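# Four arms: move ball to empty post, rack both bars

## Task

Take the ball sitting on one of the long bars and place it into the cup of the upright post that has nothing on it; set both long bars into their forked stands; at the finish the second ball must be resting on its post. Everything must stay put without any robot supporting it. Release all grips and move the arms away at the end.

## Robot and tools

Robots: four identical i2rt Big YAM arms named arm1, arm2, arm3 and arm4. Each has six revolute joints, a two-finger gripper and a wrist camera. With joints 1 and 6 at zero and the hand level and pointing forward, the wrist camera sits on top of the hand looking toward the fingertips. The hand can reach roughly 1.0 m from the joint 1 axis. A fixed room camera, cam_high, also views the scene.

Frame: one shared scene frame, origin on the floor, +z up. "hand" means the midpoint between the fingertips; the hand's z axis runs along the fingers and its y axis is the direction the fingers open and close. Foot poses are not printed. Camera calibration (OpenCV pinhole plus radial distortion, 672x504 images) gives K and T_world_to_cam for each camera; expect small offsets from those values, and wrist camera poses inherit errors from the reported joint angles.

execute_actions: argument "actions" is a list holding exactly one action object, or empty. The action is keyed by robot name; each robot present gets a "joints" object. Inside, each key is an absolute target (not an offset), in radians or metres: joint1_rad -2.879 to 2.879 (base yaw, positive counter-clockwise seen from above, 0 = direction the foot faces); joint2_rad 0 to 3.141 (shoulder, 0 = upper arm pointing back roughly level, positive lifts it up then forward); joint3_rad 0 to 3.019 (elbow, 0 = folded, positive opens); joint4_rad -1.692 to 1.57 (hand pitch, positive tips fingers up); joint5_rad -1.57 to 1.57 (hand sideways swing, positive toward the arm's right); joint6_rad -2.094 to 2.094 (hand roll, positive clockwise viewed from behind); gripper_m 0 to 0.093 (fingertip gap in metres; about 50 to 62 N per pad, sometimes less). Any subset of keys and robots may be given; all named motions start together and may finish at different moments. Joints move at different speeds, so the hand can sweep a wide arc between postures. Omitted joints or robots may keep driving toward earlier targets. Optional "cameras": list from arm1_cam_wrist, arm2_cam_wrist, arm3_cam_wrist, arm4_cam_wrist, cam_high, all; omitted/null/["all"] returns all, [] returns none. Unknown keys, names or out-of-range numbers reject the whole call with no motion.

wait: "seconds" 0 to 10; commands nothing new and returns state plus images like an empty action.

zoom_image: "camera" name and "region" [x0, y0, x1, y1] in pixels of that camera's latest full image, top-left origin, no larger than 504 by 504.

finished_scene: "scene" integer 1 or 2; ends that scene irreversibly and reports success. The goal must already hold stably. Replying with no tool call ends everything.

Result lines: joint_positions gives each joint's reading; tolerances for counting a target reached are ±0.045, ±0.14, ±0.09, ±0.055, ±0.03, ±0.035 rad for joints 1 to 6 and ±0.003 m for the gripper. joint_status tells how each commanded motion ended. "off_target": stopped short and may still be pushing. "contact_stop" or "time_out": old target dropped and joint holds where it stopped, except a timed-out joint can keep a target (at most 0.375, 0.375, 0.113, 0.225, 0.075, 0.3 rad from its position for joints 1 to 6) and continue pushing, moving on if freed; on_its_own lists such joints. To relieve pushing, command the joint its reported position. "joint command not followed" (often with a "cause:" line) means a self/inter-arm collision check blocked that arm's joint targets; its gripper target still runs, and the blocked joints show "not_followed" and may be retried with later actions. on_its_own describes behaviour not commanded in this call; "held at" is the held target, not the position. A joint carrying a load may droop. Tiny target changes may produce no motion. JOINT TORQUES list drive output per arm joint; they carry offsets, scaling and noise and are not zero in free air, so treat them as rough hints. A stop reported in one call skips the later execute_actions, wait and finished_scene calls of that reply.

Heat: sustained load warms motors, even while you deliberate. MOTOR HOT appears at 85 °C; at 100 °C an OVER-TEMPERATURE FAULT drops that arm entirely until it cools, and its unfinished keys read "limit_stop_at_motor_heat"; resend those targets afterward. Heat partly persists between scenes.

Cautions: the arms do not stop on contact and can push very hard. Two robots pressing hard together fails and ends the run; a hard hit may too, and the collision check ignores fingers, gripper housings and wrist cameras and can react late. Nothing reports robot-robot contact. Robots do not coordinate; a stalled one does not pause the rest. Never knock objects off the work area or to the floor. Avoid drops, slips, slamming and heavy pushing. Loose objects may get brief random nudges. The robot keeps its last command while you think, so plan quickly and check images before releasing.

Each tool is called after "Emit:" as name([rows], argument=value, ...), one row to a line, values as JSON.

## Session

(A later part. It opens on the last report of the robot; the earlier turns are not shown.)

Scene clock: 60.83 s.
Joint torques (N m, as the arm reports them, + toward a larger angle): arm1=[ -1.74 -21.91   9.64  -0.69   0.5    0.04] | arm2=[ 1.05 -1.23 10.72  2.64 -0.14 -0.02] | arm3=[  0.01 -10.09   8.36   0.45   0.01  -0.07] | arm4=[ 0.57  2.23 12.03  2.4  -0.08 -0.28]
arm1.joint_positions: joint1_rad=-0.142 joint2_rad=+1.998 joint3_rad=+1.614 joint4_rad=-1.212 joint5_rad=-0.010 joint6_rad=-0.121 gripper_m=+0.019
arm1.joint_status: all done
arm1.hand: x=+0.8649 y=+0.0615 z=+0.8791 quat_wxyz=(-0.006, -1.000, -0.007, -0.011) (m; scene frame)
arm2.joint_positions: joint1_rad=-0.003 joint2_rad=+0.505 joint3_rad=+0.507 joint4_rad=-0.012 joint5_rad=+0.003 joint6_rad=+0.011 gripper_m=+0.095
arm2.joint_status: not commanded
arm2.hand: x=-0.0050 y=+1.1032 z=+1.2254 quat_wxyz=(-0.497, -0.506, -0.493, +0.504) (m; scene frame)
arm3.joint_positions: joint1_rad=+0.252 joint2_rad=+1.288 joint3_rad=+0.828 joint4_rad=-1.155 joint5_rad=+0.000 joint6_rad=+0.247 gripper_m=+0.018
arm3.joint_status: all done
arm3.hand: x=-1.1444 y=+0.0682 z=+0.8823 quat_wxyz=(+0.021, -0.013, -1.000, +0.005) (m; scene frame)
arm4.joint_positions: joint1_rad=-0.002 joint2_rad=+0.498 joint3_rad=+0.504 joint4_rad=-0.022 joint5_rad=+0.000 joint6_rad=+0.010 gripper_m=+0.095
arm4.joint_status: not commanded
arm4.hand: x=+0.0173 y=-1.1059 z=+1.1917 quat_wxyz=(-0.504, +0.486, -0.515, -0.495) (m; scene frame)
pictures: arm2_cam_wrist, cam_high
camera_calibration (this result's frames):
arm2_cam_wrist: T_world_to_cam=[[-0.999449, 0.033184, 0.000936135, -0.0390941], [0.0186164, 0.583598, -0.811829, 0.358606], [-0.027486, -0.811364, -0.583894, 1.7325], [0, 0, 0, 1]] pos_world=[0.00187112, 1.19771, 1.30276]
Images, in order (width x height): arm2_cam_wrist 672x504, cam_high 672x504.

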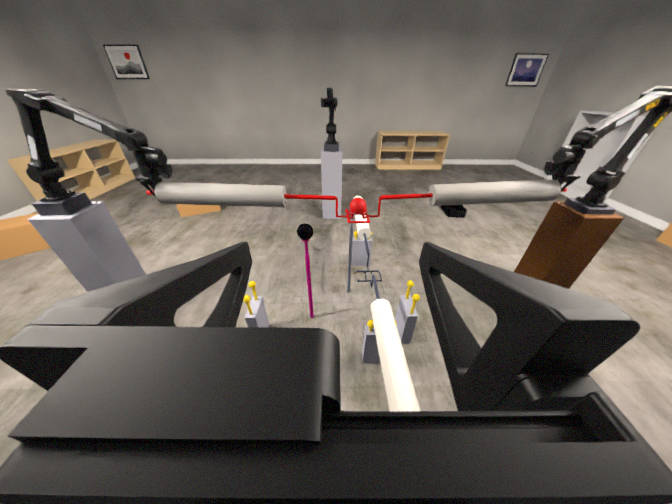

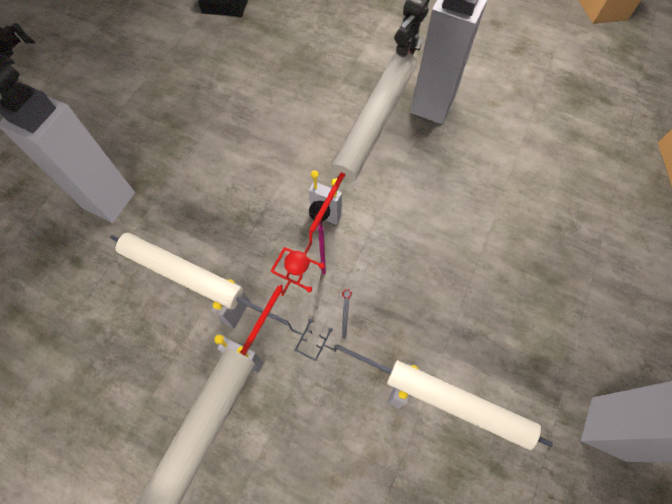

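Emit:
execute_actions([
  {"arm1":{"joints":{"joint1_rad":0.04,"joint2_rad":1.95,"joint3_rad":1.63,"joint4_rad":-1.235,"joint6_rad":0.055}},"arm3":{"joints":{"joint1_rad":-0.09,"joint2_rad":1.25,"joint3_rad":0.87,"joint4_rad":-1.165,"joint6_rad":-0.10}}},
], cameras=[])

Emit:
execute_actions([
  {"arm1":{"joints":{"joint1_rad":0.195,"joint2_rad":2.0,"joint3_rad":1.69,"joint4_rad":-1.25,"joint6_rad":0.21}},"arm3":{"joints":{"joint1_rad":-0.375,"joint2_rad":1.34,"joint3_rad":0.92,"joint4_rad":-1.15,"joint6_rad":-0.39}}},
], cameras=["arm2_cam_wrist","arm4_cam_wrist","cam_high"])

Scene clock: 62.33 s.
Joint torques (N m, as the arm reports them, + toward a larger angle): arm1=[ -2.14 -21.32  10.48  -0.7    0.33   0.02] | arm2=[ 0.55 -1.48 10.75  2.78 -0.11 -0.03] | arm3=[-0.14 -9.16  8.96  0.72  0.08  0.03] | arm4=[ 0.56  2.19 12.03  2.41 -0.08 -0.28]
arm1.joint_positions: joint1_rad=+0.041 joint2_rad=+1.980 joint3_rad=+1.592 joint4_rad=-1.207 joint5_rad=-0.005 joint6_rad=+0.061 gripper_m=+0.019
arm1.joint_status: all done
arm1.hand: x=+0.8694 y=-0.0448 z=+0.8820 quat_wxyz=(-0.001, -1.000, -0.008, -0.011) (m; scene frame)
arm2.joint_positions: joint1_rad=-0.003 joint2_rad=+0.505 joint3_rad=+0.507 joint4_rad=-0.012 joint5_rad=+0.003 joint6_rad=+0.011 gripper_m=+0.095
arm2.joint_status: not commanded
arm2.hand: x=-0.0050 y=+1.1032 z=+1.2254 quat_wxyz=(-0.497, -0.506, -0.493, +0.504) (m; scene frame)
arm3.joint_positions: joint1_rad=-0.096 joint2_rad=+1.270 joint3_rad=+0.828 joint4_rad=-1.170 joint5_rad=-0.003 joint6_rad=-0.101 gripper_m=+0.018
arm3.joint_status: all done
arm3.hand: x=-1.1427 y=-0.0391 z=+0.8875 quat_wxyz=(+0.021, -0.013, -1.000, -0.004) (m; scene frame)
arm4.joint_positions: joint1_rad=-0.002 joint2_rad=+0.498 joint3_rad=+0.504 joint4_rad=-0.022 joint5_rad=+0.000 joint6_rad=+0.010 gripper_m=+0.095
arm4.joint_status: not commanded
arm4.hand: x=+0.0173 y=-1.1059 z=+1.1917 quat_wxyz=(-0.504, +0.486, -0.515, -0.495) (m; scene frame)
pictures: none
No camera images: the call's "cameras" was empty. Leave "cameras" out to get every camera's image.

Scene clock: 63.57 s.
Joint torques (N m, as the arm reports them, + toward a larger angle): arm1=[ -2.21 -19.85  11.33  -0.47   0.23   0.05] | arm2=[ 0.63 -0.81 10.78  2.72 -0.15  0.  ] | arm3=[-0.88 -9.04  9.6   0.3   0.12 -0.02] | arm4=[ 0.53  2.19 12.03  2.41 -0.08 -0.28]
arm1.joint_positions: joint1_rad=+0.195 joint2_rad=+2.007 joint3_rad=+1.642 joint4_rad=-1.227 joint5_rad=-0.003 joint6_rad=+0.212 gripper_m=+0.019
arm1.joint_status: all done
arm1.hand: x=+0.8709 y=-0.1354 z=+0.8839 quat_wxyz=(+0.002, -1.000, -0.009, -0.009) (m; scene frame)
arm2.joint_positions: joint1_rad=-0.003 joint2_rad=+0.505 joint3_rad=+0.507 joint4_rad=-0.012 joint5_rad=+0.003 joint6_rad=+0.011 gripper_m=+0.095
arm2.joint_status: not commanded
arm2.hand: x=-0.0050 y=+1.1032 z=+1.2254 quat_wxyz=(-0.497, -0.506, -0.493, +0.504) (m; scene frame)
arm3.joint_positions: joint1_rad=-0.376 joint2_rad=+1.339 joint3_rad=+0.869 joint4_rad=-1.138 joint5_rad=-0.005 joint6_rad=-0.385 gripper_m=+0.018
arm3.joint_status: all done
arm3.hand: x=-1.1446 y=-0.1309 z=+0.8801 quat_wxyz=(+0.017, -0.011, -1.000, -0.009) (m; scene frame)
arm4.joint_positions: joint1_rad=-0.002 joint2_rad=+0.498 joint3_rad=+0.504 joint4_rad=-0.022 joint5_rad=+0.000 joint6_rad=+0.010 gripper_m=+0.095
arm4.joint_status: not commanded
arm4.hand: x=+0.0173 y=-1.1059 z=+1.1917 quat_wxyz=(-0.504, +0.486, -0.515, -0.495) (m; scene frame)
pictures: arm2_cam_wrist, arm4_cam_wrist, cam_high
camera_calibration (this result's frames):
arm2_cam_wrist: T_world_to_cam=[[-0.999449, 0.033184, 0.000936135, -0.0390941], [0.0186164, 0.583598, -0.811829, 0.358606], [-0.027486, -0.811364, -0.583894, 1.7325], [0, 0, 0, 1]] pos_world=[0.00187112, 1.19771, 1.30276]
arm4_cam_wrist: T_world_to_cam=[[0.999408, -0.0250479, -0.023583, -0.0117698], [-0.0338146, -0.588979, -0.807441, 0.318924], [0.00633482, 0.80776, -0.589477, 1.7183], [0, 0, 0, 1]] pos_world=[0.011662, -1.20043, 1.27013]
Images, in order (width x height): arm2_cam_wrist 672x504, arm4_cam_wrist 672x504, cam_high 672x504.

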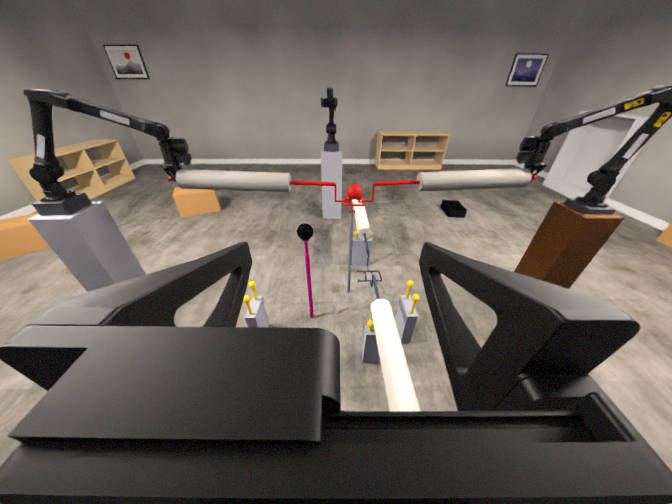

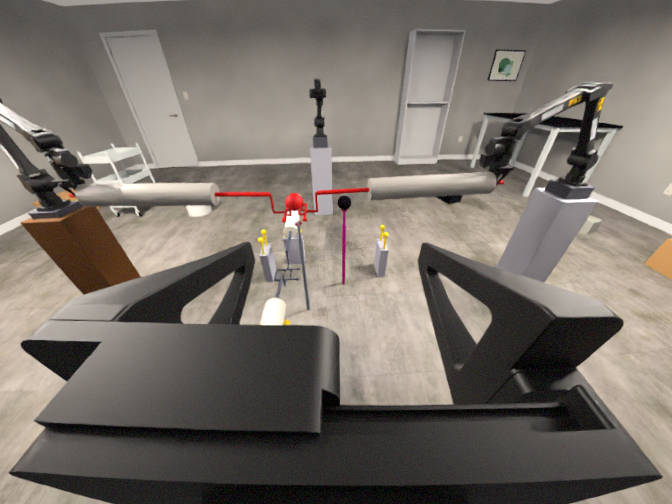

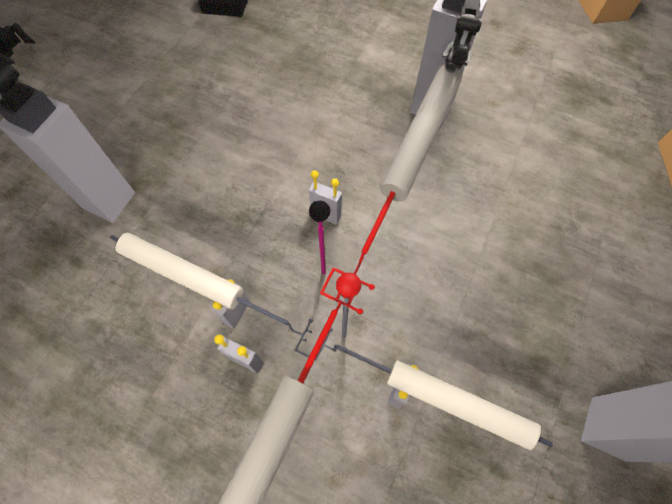

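Emit:
zoom_image(camera="arm4_cam_wrist", region=[250, 170, 370, 260])

Emit:
zoom_image(camera="arm2_cam_wrist", region=[300, 160, 420, 250])

Emit:
zoom_image(camera="cam_high", region=[290, 240, 410, 350])

Region (250, 170, 370, 260) of arm4_cam_wrist's 672x504 image, scaled by 4.200, with more detail than that image has; it fills the top 378 rows of this view, and the rest is white.

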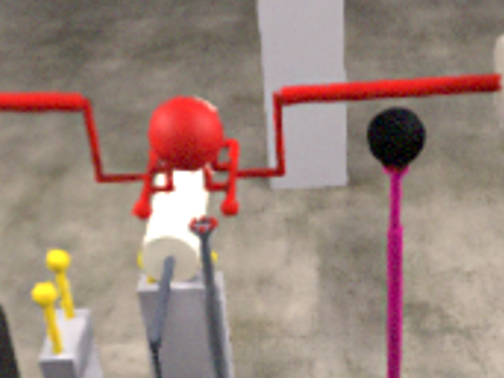

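Region (300, 160, 420, 250) of arm2_cam_wrist's 672x504 image, scaled by 4.200, with more detail than that image has; it fills the top 378 rows of this view, and the rest is white.

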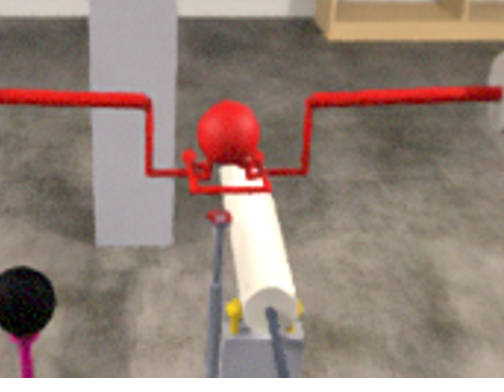

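Region (290, 240, 410, 350) of cam_high's 672x504 image, scaled by 4.200, with more detail than that image has; it fills the top 462 rows of this view, and the rest is white.

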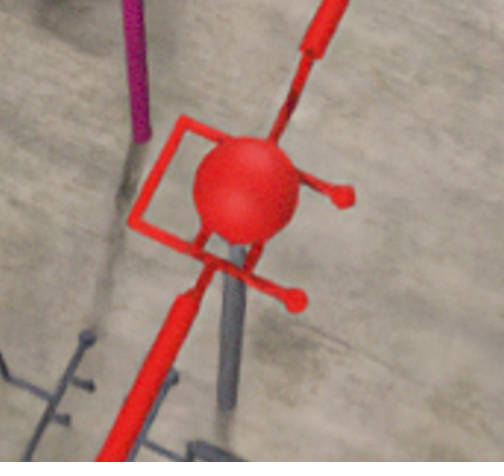

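Emit:
execute_actions([
  {"arm1":{"joints":{"joint2_rad":2.02,"joint3_rad":1.583,"joint4_rad":-1.12}},"arm3":{"joints":{"joint1_rad":-0.36,"joint2_rad":1.425,"joint3_rad":0.86,"joint4_rad":-0.99,"joint6_rad":-0.375}}},
], cameras=["arm2_cam_wrist","arm4_cam_wrist","cam_high"])

Emit:
zoom_image(camera="arm4_cam_wrist", region=[250, 170, 370, 260])

Emit:
zoom_image(camera="arm2_cam_wrist", region=[300, 160, 420, 250])

Emit:
zoom_image(camera="cam_high", region=[290, 240, 410, 350])

Scene clock: 65.17 s.
Joint torques (N m, as the arm reports them, + toward a larger angle): arm1=[ -2.19 -20.29   9.61   0.1    0.22   0.06] | arm2=[ 1.28 -0.92 10.55  2.86 -0.1  -0.03] | arm3=[  0.6  -11.13   7.22   1.31   0.05   0.09] | arm4=[ 0.53  2.22 12.03  2.4  -0.08 -0.28]
arm1.joint_positions: joint1_rad=+0.196 joint2_rad=+2.035 joint3_rad=+1.552 joint4_rad=-1.112 joint5_rad=-0.003 joint6_rad=+0.210 gripper_m=+0.019
arm1.joint_status: all done
arm1.hand: x=+0.8810 y=-0.1334 z=+0.8366 quat_wxyz=(+0.002, -1.000, -0.010, -0.011) (m; scene frame)
arm2.joint_positions: joint1_rad=-0.003 joint2_rad=+0.505 joint3_rad=+0.507 joint4_rad=-0.012 joint5_rad=+0.003 joint6_rad=+0.011 gripper_m=+0.095
arm2.joint_status: not commanded
arm2.hand: x=-0.0050 y=+1.1032 z=+1.2254 quat_wxyz=(-0.497, -0.506, -0.493, +0.504) (m; scene frame)
arm3.joint_positions: joint1_rad=-0.372 joint2_rad=+1.440 joint3_rad=+0.836 joint4_rad=-1.006 joint5_rad=-0.004 joint6_rad=-0.385 gripper_m=+0.018
arm3.joint_status: all done
arm3.hand: x=-1.1332 y=-0.1348 z=+0.8364 quat_wxyz=(+0.018, -0.009, -1.000, -0.009) (m; scene frame)
arm4.joint_positions: joint1_rad=-0.002 joint2_rad=+0.498 joint3_rad=+0.504 joint4_rad=-0.022 joint5_rad=+0.000 joint6_rad=+0.010 gripper_m=+0.095
arm4.joint_status: not commanded
arm4.hand: x=+0.0173 y=-1.1059 z=+1.1917 quat_wxyz=(-0.504, +0.486, -0.515, -0.495) (m; scene frame)
pictures: arm2_cam_wrist, arm4_cam_wrist, cam_high
camera_calibration (this result's frames):
arm2_cam_wrist: T_world_to_cam=[[-0.999449, 0.033184, 0.000936135, -0.0390941], [0.0186164, 0.583598, -0.811829, 0.358606], [-0.027486, -0.811364, -0.583894, 1.7325], [0, 0, 0, 1]] pos_world=[0.00187112, 1.19771, 1.30276]
arm4_cam_wrist: T_world_to_cam=[[0.999408, -0.0250479, -0.023583, -0.0117698], [-0.0338146, -0.588979, -0.807441, 0.318924], [0.00633482, 0.80776, -0.589477, 1.7183], [0, 0, 0, 1]] pos_world=[0.011662, -1.20043, 1.27013]
Images, in order (width x height): arm2_cam_wrist 672x504, arm4_cam_wrist 672x504, cam_high 672x504.

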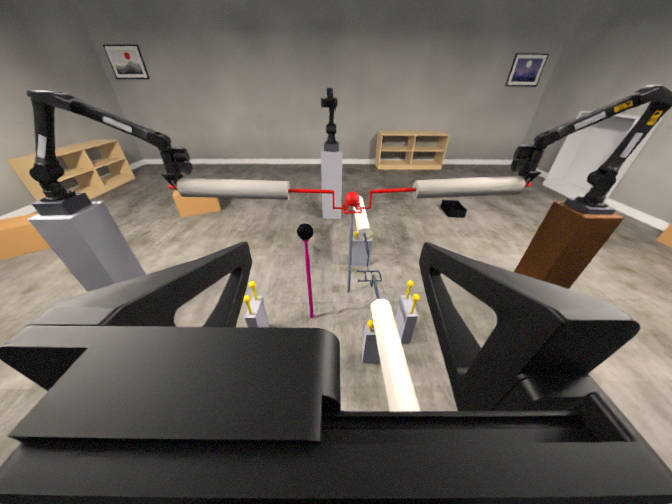

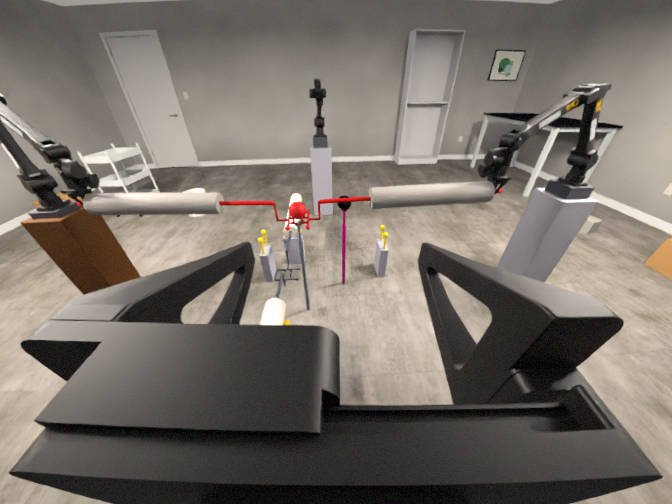

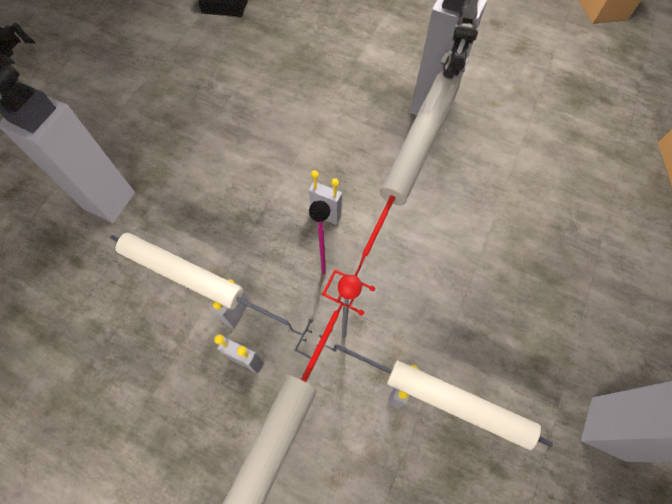

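Region (250, 170, 370, 260) of arm4_cam_wrist's 672x504 image, scaled by 4.200, with more detail than that image has; it fills the top 378 rows of this view, and the rest is white.

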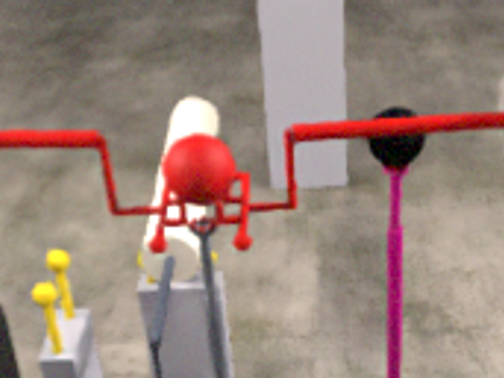

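Region (300, 160, 420, 250) of arm2_cam_wrist's 672x504 image, scaled by 4.200, with more detail than that image has; it fills the top 378 rows of this view, and the rest is white.

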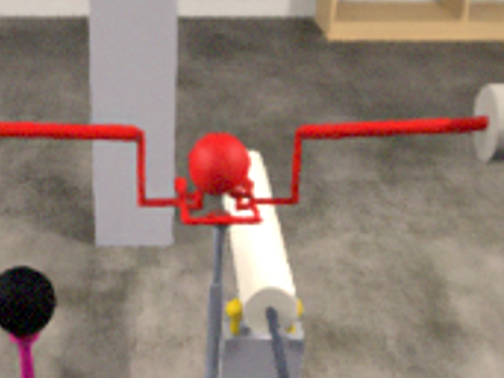

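Region (290, 240, 410, 350) of cam_high's 672x504 image, scaled by 4.200, with more detail than that image has; it fills the top 462 rows of this view, and the rest is white.

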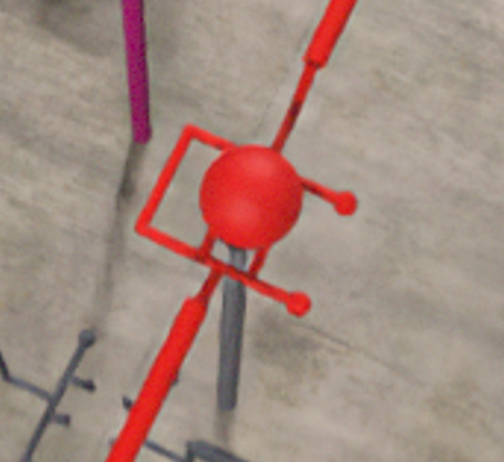

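Emit:
execute_actions([
  {"arm1":{"joints":{"joint2_rad":2.066,"joint3_rad":1.551,"joint4_rad":-1.03}},"arm3":{"joints":{"joint2_rad":1.49,"joint3_rad":0.807,"joint4_rad":-0.85}}},
], cameras=["arm2_cam_wrist","arm4_cam_wrist","cam_high"])

Emit:
zoom_image(camera="arm4_cam_wrist", region=[250, 170, 370, 260])

Emit:
zoom_image(camera="arm2_cam_wrist", region=[300, 160, 420, 250])

Emit:
zoom_image(camera="cam_high", region=[290, 240, 410, 350])

Scene clock: 66.70 s.
Joint torques (N m, as the arm reports them, + toward a larger angle): arm1=[ -2.09 -21.02   9.21   0.33   0.22   0.07] | arm2=[ 0.75 -1.57 10.92  2.73 -0.11  0.  ] | arm3=[  0.11 -11.45   6.56   1.65   0.02   0.12] | arm4=[ 0.54  2.2  12.04  2.41 -0.08 -0.28]
arm1.joint_positions: joint1_rad=+0.196 joint2_rad=+2.085 joint3_rad=+1.523 joint4_rad=-1.028 joint5_rad=-0.003 joint6_rad=+0.210 gripper_m=+0.019
arm1.joint_status: all done
arm1.hand: x=+0.8800 y=-0.1336 z=+0.7981 quat_wxyz=(+0.001, -1.000, -0.010, -0.009) (m; scene frame)
arm2.joint_positions: joint1_rad=-0.003 joint2_rad=+0.505 joint3_rad=+0.507 joint4_rad=-0.012 joint5_rad=+0.003 joint6_rad=+0.011 gripper_m=+0.095
arm2.joint_status: not commanded
arm2.hand: x=-0.0050 y=+1.1032 z=+1.2254 quat_wxyz=(-0.497, -0.506, -0.493, +0.504) (m; scene frame)
arm3.joint_positions: joint1_rad=-0.372 joint2_rad=+1.505 joint3_rad=+0.783 joint4_rad=-0.878 joint5_rad=-0.001 joint6_rad=-0.385 gripper_m=+0.018
arm3.joint_status: all done
arm3.hand: x=-1.1334 y=-0.1351 z=+0.7989 quat_wxyz=(+0.014, -0.009, -1.000, -0.006) (m; scene frame)
arm4.joint_positions: joint1_rad=-0.002 joint2_rad=+0.498 joint3_rad=+0.504 joint4_rad=-0.022 joint5_rad=+0.000 joint6_rad=+0.010 gripper_m=+0.095
arm4.joint_status: not commanded
arm4.hand: x=+0.0173 y=-1.1059 z=+1.1917 quat_wxyz=(-0.504, +0.486, -0.515, -0.495) (m; scene frame)
pictures: arm2_cam_wrist, arm4_cam_wrist, cam_high
camera_calibration (this result's frames):
arm2_cam_wrist: T_world_to_cam=[[-0.999449, 0.033184, 0.000936135, -0.0390941], [0.0186164, 0.583598, -0.811829, 0.358606], [-0.027486, -0.811364, -0.583894, 1.7325], [0, 0, 0, 1]] pos_world=[0.00187112, 1.19771, 1.30276]
arm4_cam_wrist: T_world_to_cam=[[0.999408, -0.0250479, -0.023583, -0.0117698], [-0.0338146, -0.588979, -0.807441, 0.318924], [0.00633482, 0.80776, -0.589477, 1.7183], [0, 0, 0, 1]] pos_world=[0.011662, -1.20043, 1.27013]
Images, in order (width x height): arm2_cam_wrist 672x504, arm4_cam_wrist 672x504, cam_high 672x504.

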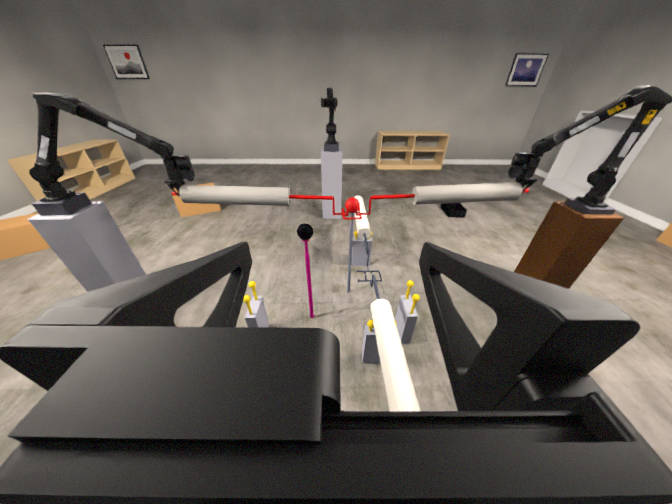

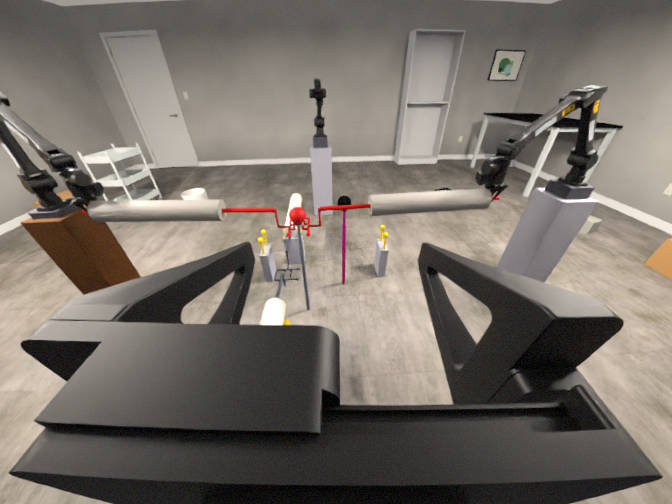

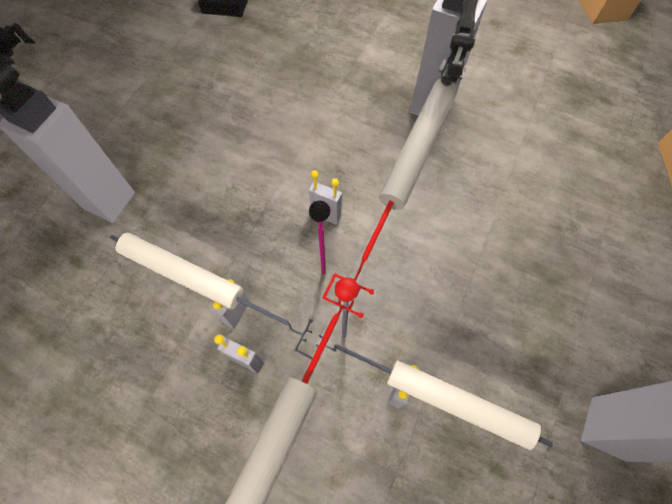

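Region (250, 170, 370, 260) of arm4_cam_wrist's 672x504 image, scaled by 4.200, with more detail than that image has; it fills the top 378 rows of this view, and the rest is white.

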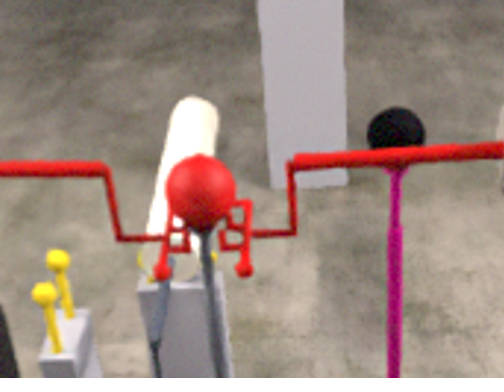

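Region (300, 160, 420, 250) of arm2_cam_wrist's 672x504 image, scaled by 4.200, with more detail than that image has; it fills the top 378 rows of this view, and the rest is white.

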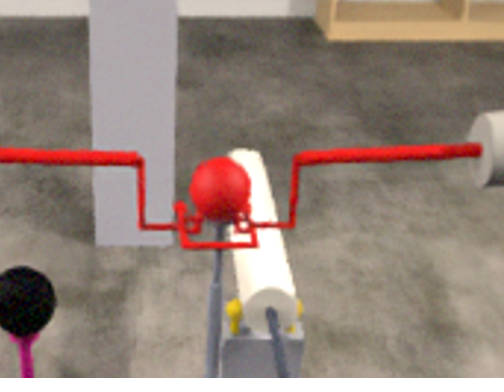

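Region (290, 240, 410, 350) of cam_high's 672x504 image, scaled by 4.200, with more detail than that image has; it fills the top 462 rows of this view, and the rest is white.

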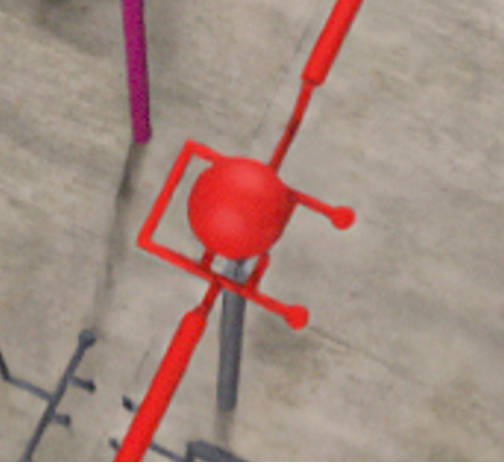

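Emit:
execute_actions([
  {"arm1":{"joints":{"joint2_rad":2.13,"joint3_rad":1.528,"joint4_rad":-0.95}},"arm3":{"joints":{"joint2_rad":1.585,"joint3_rad":0.77,"joint4_rad":-0.71}}},
], cameras=["arm2_cam_wrist","arm4_cam_wrist","cam_high"])

Emit:
zoom_image(camera="arm4_cam_wrist", region=[250, 170, 370, 260])

Emit:
zoom_image(camera="arm2_cam_wrist", region=[300, 160, 420, 250])

Emit:
zoom_image(camera="cam_high", region=[290, 240, 410, 350])

Scene clock: 67.87 s.
Joint torques (N m, as the arm reports them, + toward a larger angle): arm1=[ -2.12 -21.19   8.62   0.24   0.24   0.07] | arm2=[ 0.47 -1.83 10.93  2.54 -0.12 -0.04] | arm3=[ -0.1  -12.87   6.02   1.58  -0.02   0.09] | arm4=[ 0.54  2.21 12.03  2.41 -0.08 -0.28]
arm1.joint_positions: joint1_rad=+0.196 joint2_rad=+2.149 joint3_rad=+1.501 joint4_rad=-0.945 joint5_rad=-0.003 joint6_rad=+0.210 gripper_m=+0.019
arm1.joint_status: all done
arm1.hand: x=+0.8804 y=-0.1334 z=+0.7554 quat_wxyz=(+0.002, -1.000, -0.010, -0.010) (m; scene frame)
arm2.joint_positions: joint1_rad=-0.003 joint2_rad=+0.505 joint3_rad=+0.507 joint4_rad=-0.012 joint5_rad=+0.003 joint6_rad=+0.011 gripper_m=+0.095
arm2.joint_status: not commanded
arm2.hand: x=-0.0050 y=+1.1032 z=+1.2254 quat_wxyz=(-0.497, -0.506, -0.493, +0.504) (m; scene frame)
arm3.joint_positions: joint1_rad=-0.372 joint2_rad=+1.606 joint3_rad=+0.746 joint4_rad=-0.740 joint5_rad=+0.000 joint6_rad=-0.385 gripper_m=+0.018
arm3.joint_status: all done
arm3.hand: x=-1.1325 y=-0.1356 z=+0.7558 quat_wxyz=(+0.013, -0.009, -1.000, -0.005) (m; scene frame)
arm4.joint_positions: joint1_rad=-0.002 joint2_rad=+0.498 joint3_rad=+0.504 joint4_rad=-0.022 joint5_rad=+0.000 joint6_rad=+0.010 gripper_m=+0.095
arm4.joint_status: not commanded
arm4.hand: x=+0.0173 y=-1.1059 z=+1.1917 quat_wxyz=(-0.504, +0.486, -0.515, -0.495) (m; scene frame)
pictures: arm2_cam_wrist, arm4_cam_wrist, cam_high
camera_calibration (this result's frames):
arm2_cam_wrist: T_world_to_cam=[[-0.999449, 0.033184, 0.000936135, -0.0390941], [0.0186164, 0.583598, -0.811829, 0.358606], [-0.027486, -0.811364, -0.583894, 1.7325], [0, 0, 0, 1]] pos_world=[0.00187112, 1.19771, 1.30276]
arm4_cam_wrist: T_world_to_cam=[[0.999408, -0.0250479, -0.023583, -0.0117698], [-0.0338146, -0.588979, -0.807441, 0.318924], [0.00633482, 0.80776, -0.589477, 1.7183], [0, 0, 0, 1]] pos_world=[0.011662, -1.20043, 1.27013]
Images, in order (width x height): arm2_cam_wrist 672x504, arm4_cam_wrist 672x504, cam_high 672x504.

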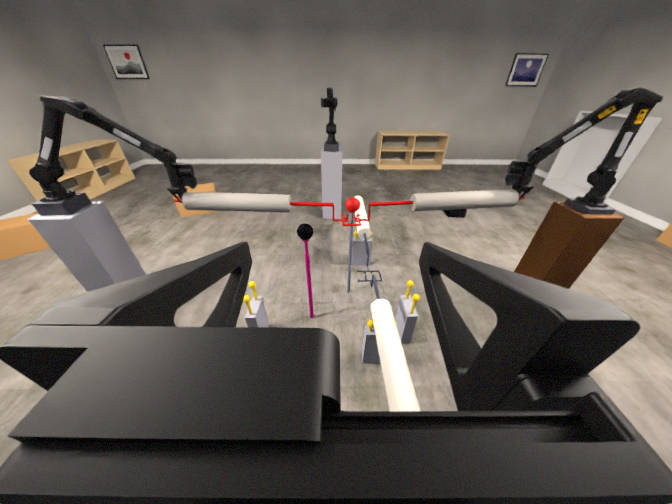

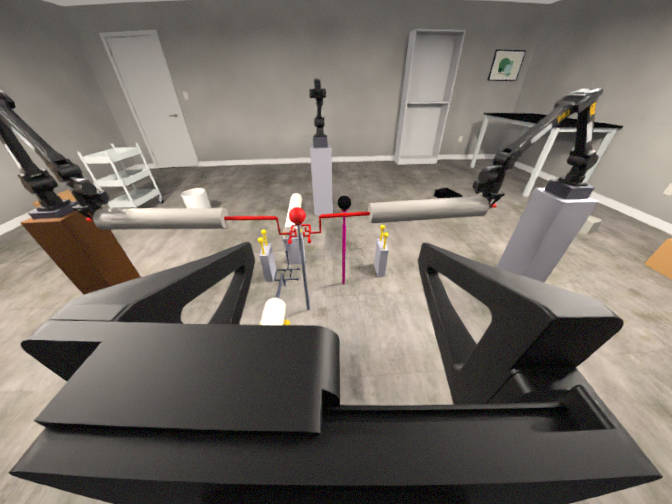

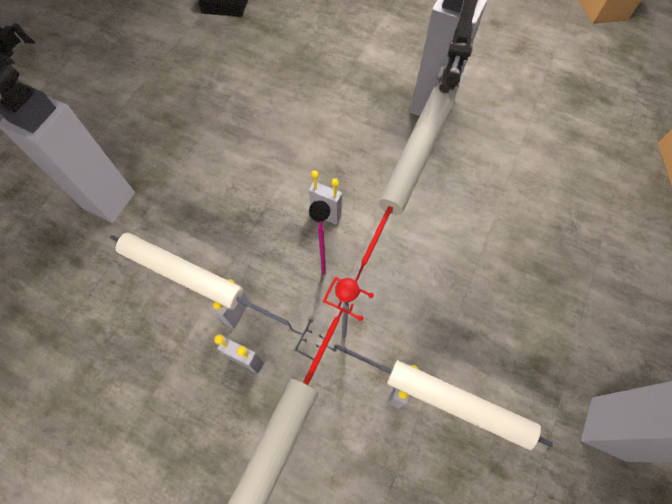

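Region (250, 170, 370, 260) of arm4_cam_wrist's 672x504 image, scaled by 4.200, with more detail than that image has; it fills the top 378 rows of this view, and the rest is white.

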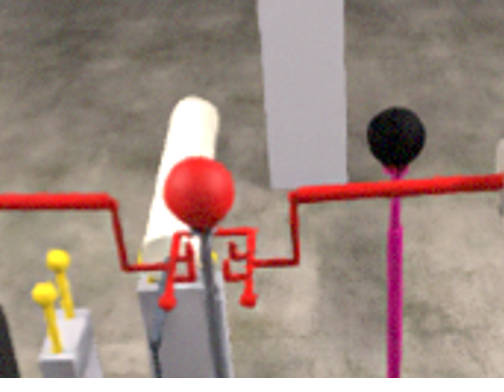

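Region (300, 160, 420, 250) of arm2_cam_wrist's 672x504 image, scaled by 4.200, with more detail than that image has; it fills the top 378 rows of this view, and the rest is white.

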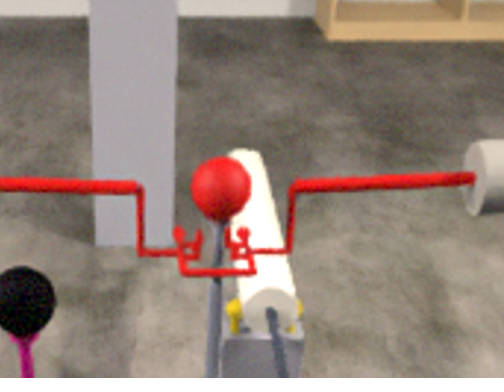

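Region (290, 240, 410, 350) of cam_high's 672x504 image, scaled by 4.200, with more detail than that image has; it fills the top 462 rows of this view, and the rest is white.

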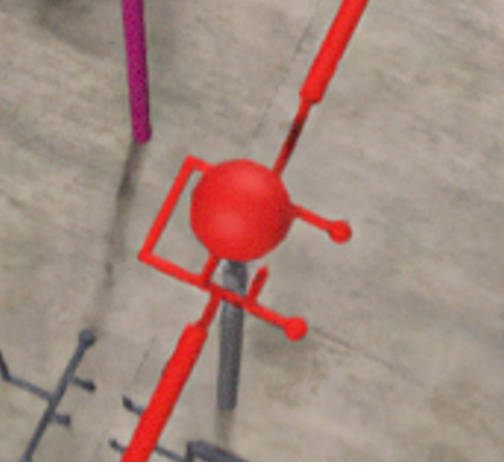

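Emit:
execute_actions([
  {"arm1":{"joints":{"joint1_rad":0.09,"joint2_rad":2.10,"joint3_rad":1.47,"joint4_rad":-0.915,"joint6_rad":0.105}},"arm3":{"joints":{"joint1_rad":-0.19,"joint2_rad":1.54,"joint3_rad":0.705,"joint4_rad":-0.70,"joint6_rad":-0.20}}},
], cameras=["arm4_cam_wrist","cam_high"])

Emit:
zoom_image(camera="arm4_cam_wrist", region=[250, 170, 370, 260])

Emit:
zoom_image(camera="cam_high", region=[290, 240, 410, 350])

Scene clock: 69.67 s.
Joint torques (N m, as the arm reports them, + toward a larger angle): arm1=[ -1.97 -23.35   7.47  -0.12   0.08   0.11] | arm2=[ 1.01 -1.13 10.87  2.81 -0.11 -0.06] | arm3=[ -0.61 -14.39   5.32   1.06   0.07   0.01] | arm4=[ 0.51  2.22 12.03  2.4  -0.08 -0.28]
arm1.joint_positions: joint1_rad=+0.088 joint2_rad=+2.147 joint3_rad=+1.457 joint4_rad=-0.901 joint5_rad=+0.001 joint6_rad=+0.101 gripper_m=+0.019
arm1.joint_status: all done
arm1.hand: x=+0.8795 y=-0.0696 z=+0.7428 quat_wxyz=(+0.002, -1.000, -0.011, -0.009) (m; scene frame)
arm2.joint_positions: joint1_rad=-0.003 joint2_rad=+0.505 joint3_rad=+0.507 joint4_rad=-0.012 joint5_rad=+0.003 joint6_rad=+0.011 gripper_m=+0.095
arm2.joint_status: not commanded
arm2.hand: x=-0.0050 y=+1.1032 z=+1.2254 quat_wxyz=(-0.497, -0.506, -0.493, +0.504) (m; scene frame)
arm3.joint_positions: joint1_rad=-0.185 joint2_rad=+1.587 joint3_rad=+0.688 joint4_rad=-0.709 joint5_rad=-0.004 joint6_rad=-0.202 gripper_m=+0.018
arm3.joint_status: all done
arm3.hand: x=-1.1329 y=-0.0693 z=+0.7477 quat_wxyz=(+0.018, -0.007, -1.000, -0.005) (m; scene frame)
arm4.joint_positions: joint1_rad=-0.002 joint2_rad=+0.498 joint3_rad=+0.504 joint4_rad=-0.022 joint5_rad=+0.000 joint6_rad=+0.010 gripper_m=+0.095
arm4.joint_status: not commanded
arm4.hand: x=+0.0173 y=-1.1059 z=+1.1917 quat_wxyz=(-0.504, +0.486, -0.515, -0.495) (m; scene frame)
pictures: arm4_cam_wrist, cam_high
camera_calibration (this result's frames):
arm4_cam_wrist: T_world_to_cam=[[0.999408, -0.0250479, -0.023583, -0.0117698], [-0.0338146, -0.588979, -0.807441, 0.318924], [0.00633482, 0.80776, -0.589477, 1.7183], [0, 0, 0, 1]] pos_world=[0.011662, -1.20043, 1.27013]
Images, in order (width x height): arm4_cam_wrist 672x504, cam_high 672x504.

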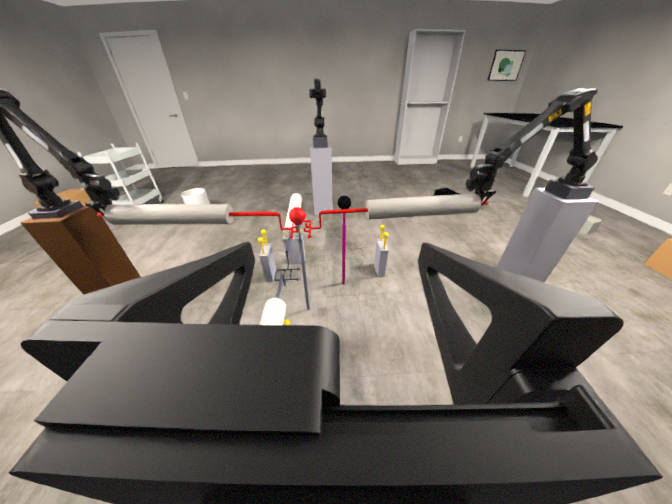

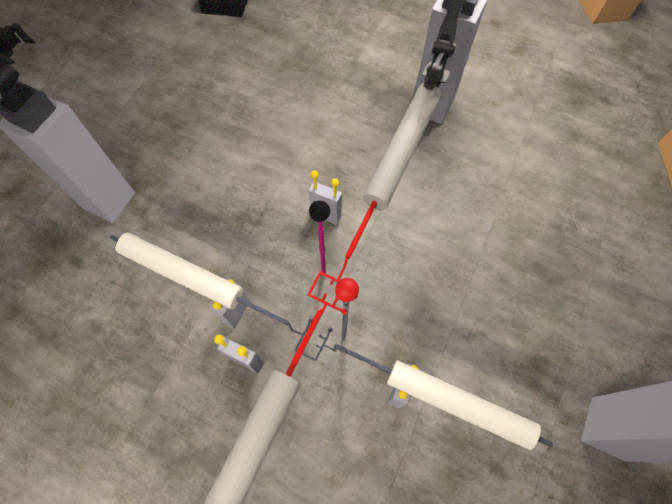

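Region (250, 170, 370, 260) of arm4_cam_wrist's 672x504 image, scaled by 4.200, with more detail than that image has; it fills the top 378 rows of this view, and the rest is white.

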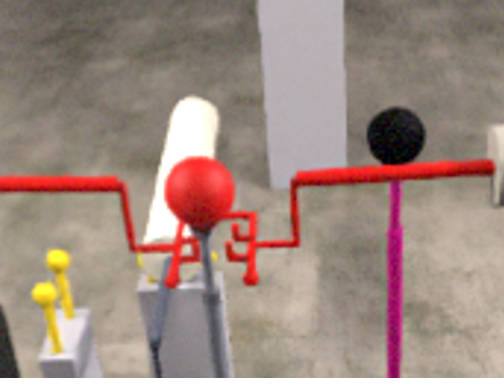

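Region (290, 240, 410, 350) of cam_high's 672x504 image, scaled by 4.200, with more detail than that image has; it fills the top 462 rows of this view, and the rest is white.

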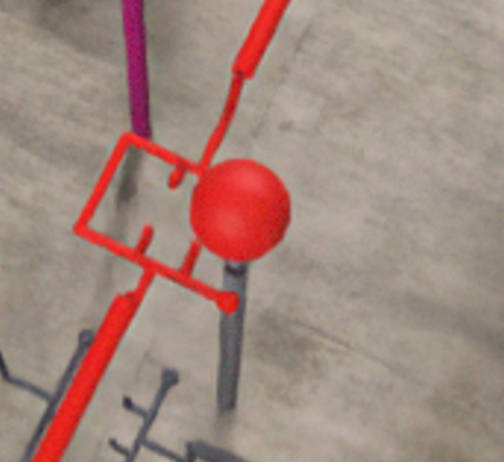

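Emit:
execute_actions([
  {"arm1":{"joints":{"joint1_rad":-0.05,"joint2_rad":2.08,"joint3_rad":1.46,"joint4_rad":-0.905,"joint6_rad":-0.035}},"arm3":{"joints":{"joint1_rad":0.05,"joint2_rad":1.51,"joint3_rad":0.685,"joint4_rad":-0.70,"joint6_rad":0.04}}},
], cameras=["arm2_cam_wrist","cam_high"])

Scene clock: 71.00 s.
Joint torques (N m, as the arm reports them, + toward a larger angle): arm1=[ -1.87 -23.38   7.88   0.02   0.16   0.09] | arm2=[ 1.61 -1.23 10.78  2.7  -0.09 -0.08] | arm3=[ -0.73 -13.58   5.35   1.01   0.15  -0.03] | arm4=[ 0.54  2.23 12.03  2.4  -0.08 -0.29]
arm1.joint_positions: joint1_rad=-0.052 joint2_rad=+2.130 joint3_rad=+1.442 joint4_rad=-0.895 joint5_rad=-0.001 joint6_rad=-0.038 gripper_m=+0.019
arm1.joint_status: all done
arm1.hand: x=+0.8777 y=+0.0100 z=+0.7479 quat_wxyz=(+0.000, -1.000, -0.010, -0.005) (m; scene frame)
arm2.joint_positions: joint1_rad=-0.003 joint2_rad=+0.505 joint3_rad=+0.507 joint4_rad=-0.012 joint5_rad=+0.003 joint6_rad=+0.011 gripper_m=+0.095
arm2.joint_status: not commanded
arm2.hand: x=-0.0050 y=+1.1032 z=+1.2254 quat_wxyz=(-0.497, -0.506, -0.493, +0.504) (m; scene frame)
arm3.joint_positions: joint1_rad=+0.057 joint2_rad=+1.557 joint3_rad=+0.669 joint4_rad=-0.709 joint5_rad=-0.004 joint6_rad=+0.041 gripper_m=+0.018
arm3.joint_status: all done
arm3.hand: x=-1.1312 y=+0.0087 z=+0.7522 quat_wxyz=(+0.013, -0.007, -1.000, -0.002) (m; scene frame)
arm4.joint_positions: joint1_rad=-0.002 joint2_rad=+0.498 joint3_rad=+0.504 joint4_rad=-0.022 joint5_rad=+0.000 joint6_rad=+0.010 gripper_m=+0.095
arm4.joint_status: not commanded
arm4.hand: x=+0.0173 y=-1.1059 z=+1.1917 quat_wxyz=(-0.504, +0.486, -0.515, -0.495) (m; scene frame)
pictures: arm2_cam_wrist, cam_high
camera_calibration (this result's frames):
arm2_cam_wrist: T_world_to_cam=[[-0.999449, 0.033184, 0.000936135, -0.0390941], [0.0186164, 0.583598, -0.811829, 0.358606], [-0.027486, -0.811364, -0.583894, 1.7325], [0, 0, 0, 1]] pos_world=[0.00187112, 1.19771, 1.30276]
Images, in order (width x height): arm2_cam_wrist 672x504, cam_high 672x504.

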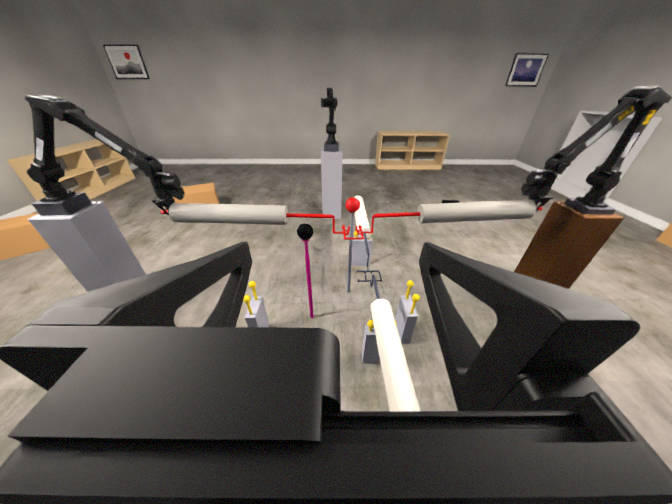

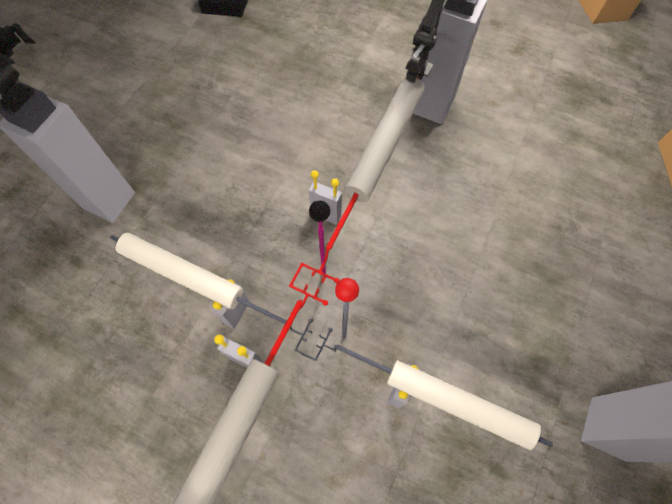

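Emit:
execute_actions([
  {"arm1":{"joints":{"joint1_rad":-0.085,"joint2_rad":1.98,"joint3_rad":1.515,"joint4_rad":-1.05,"joint6_rad":-0.07}},"arm3":{"joints":{"joint1_rad":0.115,"joint2_rad":1.355,"joint3_rad":0.755,"joint4_rad":-0.93,"joint6_rad":0.105}}},
], cameras=[])

Emit:
execute_actions([
  {"arm1":{"joints":{"joint2_rad":1.895,"joint3_rad":1.595,"joint4_rad":-1.215}},"arm3":{"joints":{"joint2_rad":1.24,"joint3_rad":0.87,"joint4_rad":-1.16}}},
], cameras=["arm2_cam_wrist","cam_high"])

Scene clock: 72.20 s.
Joint torques (N m, as the arm reports them, + toward a larger angle): arm1=[ -2.08 -20.68   9.81  -0.15   0.21   0.06] | arm2=[ 1.32 -1.69 10.8   2.96 -0.13  0.01] | arm3=[ -0.89 -10.32   8.32   0.07   0.14   0.06] | arm4=[ 0.51  2.21 12.02  2.41 -0.08 -0.28]
arm1.joint_positions: joint1_rad=-0.085 joint2_rad=+2.002 joint3_rad=+1.480 joint4_rad=-1.033 joint5_rad=-0.003 joint6_rad=-0.069 gripper_m=+0.019
arm1.joint_status: all done
arm1.hand: x=+0.8739 y=+0.0289 z=+0.8312 quat_wxyz=(+0.000, -1.000, -0.009, +0.009) (m; scene frame)
arm2.joint_positions: joint1_rad=-0.003 joint2_rad=+0.505 joint3_rad=+0.507 joint4_rad=-0.012 joint5_rad=+0.003 joint6_rad=+0.011 gripper_m=+0.095
arm2.joint_status: not commanded
arm2.hand: x=-0.0050 y=+1.1032 z=+1.2254 quat_wxyz=(-0.497, -0.506, -0.493, +0.504) (m; scene frame)
arm3.joint_positions: joint1_rad=+0.112 joint2_rad=+1.375 joint3_rad=+0.710 joint4_rad=-0.912 joint5_rad=-0.003 joint6_rad=+0.097 gripper_m=+0.018
arm3.joint_status: all done
arm3.hand: x=-1.1369 y=+0.0256 z=+0.8181 quat_wxyz=(+0.003, -0.008, -1.000, -0.001) (m; scene frame)
arm4.joint_positions: joint1_rad=-0.002 joint2_rad=+0.498 joint3_rad=+0.504 joint4_rad=-0.022 joint5_rad=+0.000 joint6_rad=+0.010 gripper_m=+0.095
arm4.joint_status: not commanded
arm4.hand: x=+0.0173 y=-1.1059 z=+1.1917 quat_wxyz=(-0.504, +0.486, -0.515, -0.495) (m; scene frame)
pictures: none
No camera images: the call's "cameras" was empty. Leave "cameras" out to get every camera's image.

Scene clock: 73.20 s.
Joint torques (N m, as the arm reports them, + toward a larger angle): arm1=[ -2.08 -21.04  10.7   -0.5    0.2    0.05] | arm2=[ 1.38 -1.26 10.82  2.85 -0.14 -0.06] | arm3=[-0.19 -9.89  9.52 -0.1   0.1   0.09] | arm4=[ 0.52  2.21 12.03  2.4  -0.08 -0.28]
arm1.joint_positions: joint1_rad=-0.085 joint2_rad=+1.925 joint3_rad=+1.556 joint4_rad=-1.190 joint5_rad=-0.003 joint6_rad=-0.069 gripper_m=+0.019
arm1.joint_status: all done
arm1.hand: x=+0.8750 y=+0.0288 z=+0.8995 quat_wxyz=(+0.000, -1.000, -0.009, +0.007) (m; scene frame)
arm2.joint_positions: joint1_rad=-0.003 joint2_rad=+0.505 joint3_rad=+0.507 joint4_rad=-0.012 joint5_rad=+0.003 joint6_rad=+0.011 gripper_m=+0.095
arm2.joint_status: not commanded
arm2.hand: x=-0.0050 y=+1.1032 z=+1.2254 quat_wxyz=(-0.497, -0.506, -0.493, +0.504) (m; scene frame)
arm3.joint_positions: joint1_rad=+0.112 joint2_rad=+1.264 joint3_rad=+0.820 joint4_rad=-1.137 joint5_rad=-0.003 joint6_rad=+0.098 gripper_m=+0.018
arm3.joint_status: all done
arm3.hand: x=-1.1363 y=+0.0257 z=+0.8862 quat_wxyz=(+0.006, -0.008, -1.000, -0.001) (m; scene frame)
arm4.joint_positions: joint1_rad=-0.002 joint2_rad=+0.498 joint3_rad=+0.504 joint4_rad=-0.022 joint5_rad=+0.000 joint6_rad=+0.010 gripper_m=+0.095
arm4.joint_status: not commanded
arm4.hand: x=+0.0173 y=-1.1059 z=+1.1917 quat_wxyz=(-0.504, +0.486, -0.515, -0.495) (m; scene frame)
pictures: arm2_cam_wrist, cam_high
camera_calibration (this result's frames):
arm2_cam_wrist: T_world_to_cam=[[-0.999449, 0.033184, 0.000936135, -0.0390941], [0.0186164, 0.583598, -0.811829, 0.358606], [-0.027486, -0.811364, -0.583894, 1.7325], [0, 0, 0, 1]] pos_world=[0.00187112, 1.19771, 1.30276]
Images, in order (width x height): arm2_cam_wrist 672x504, cam_high 672x504.

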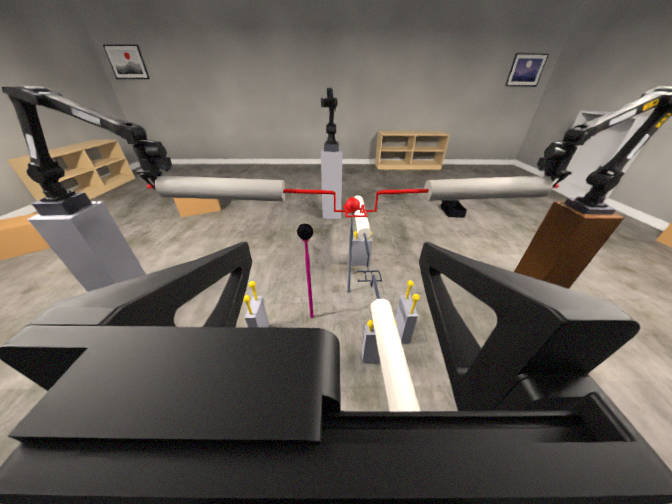

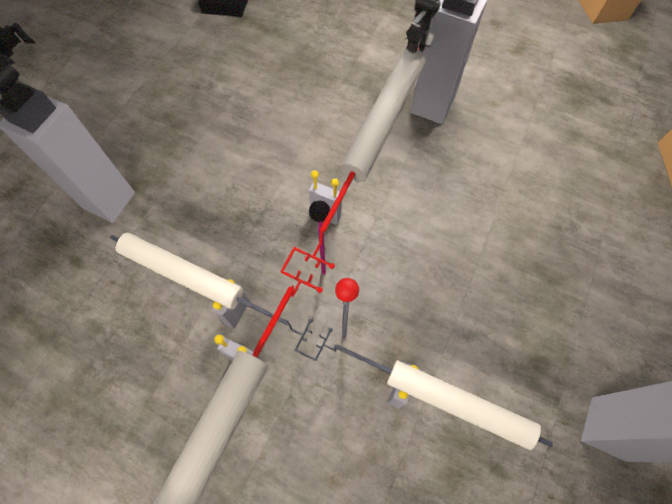

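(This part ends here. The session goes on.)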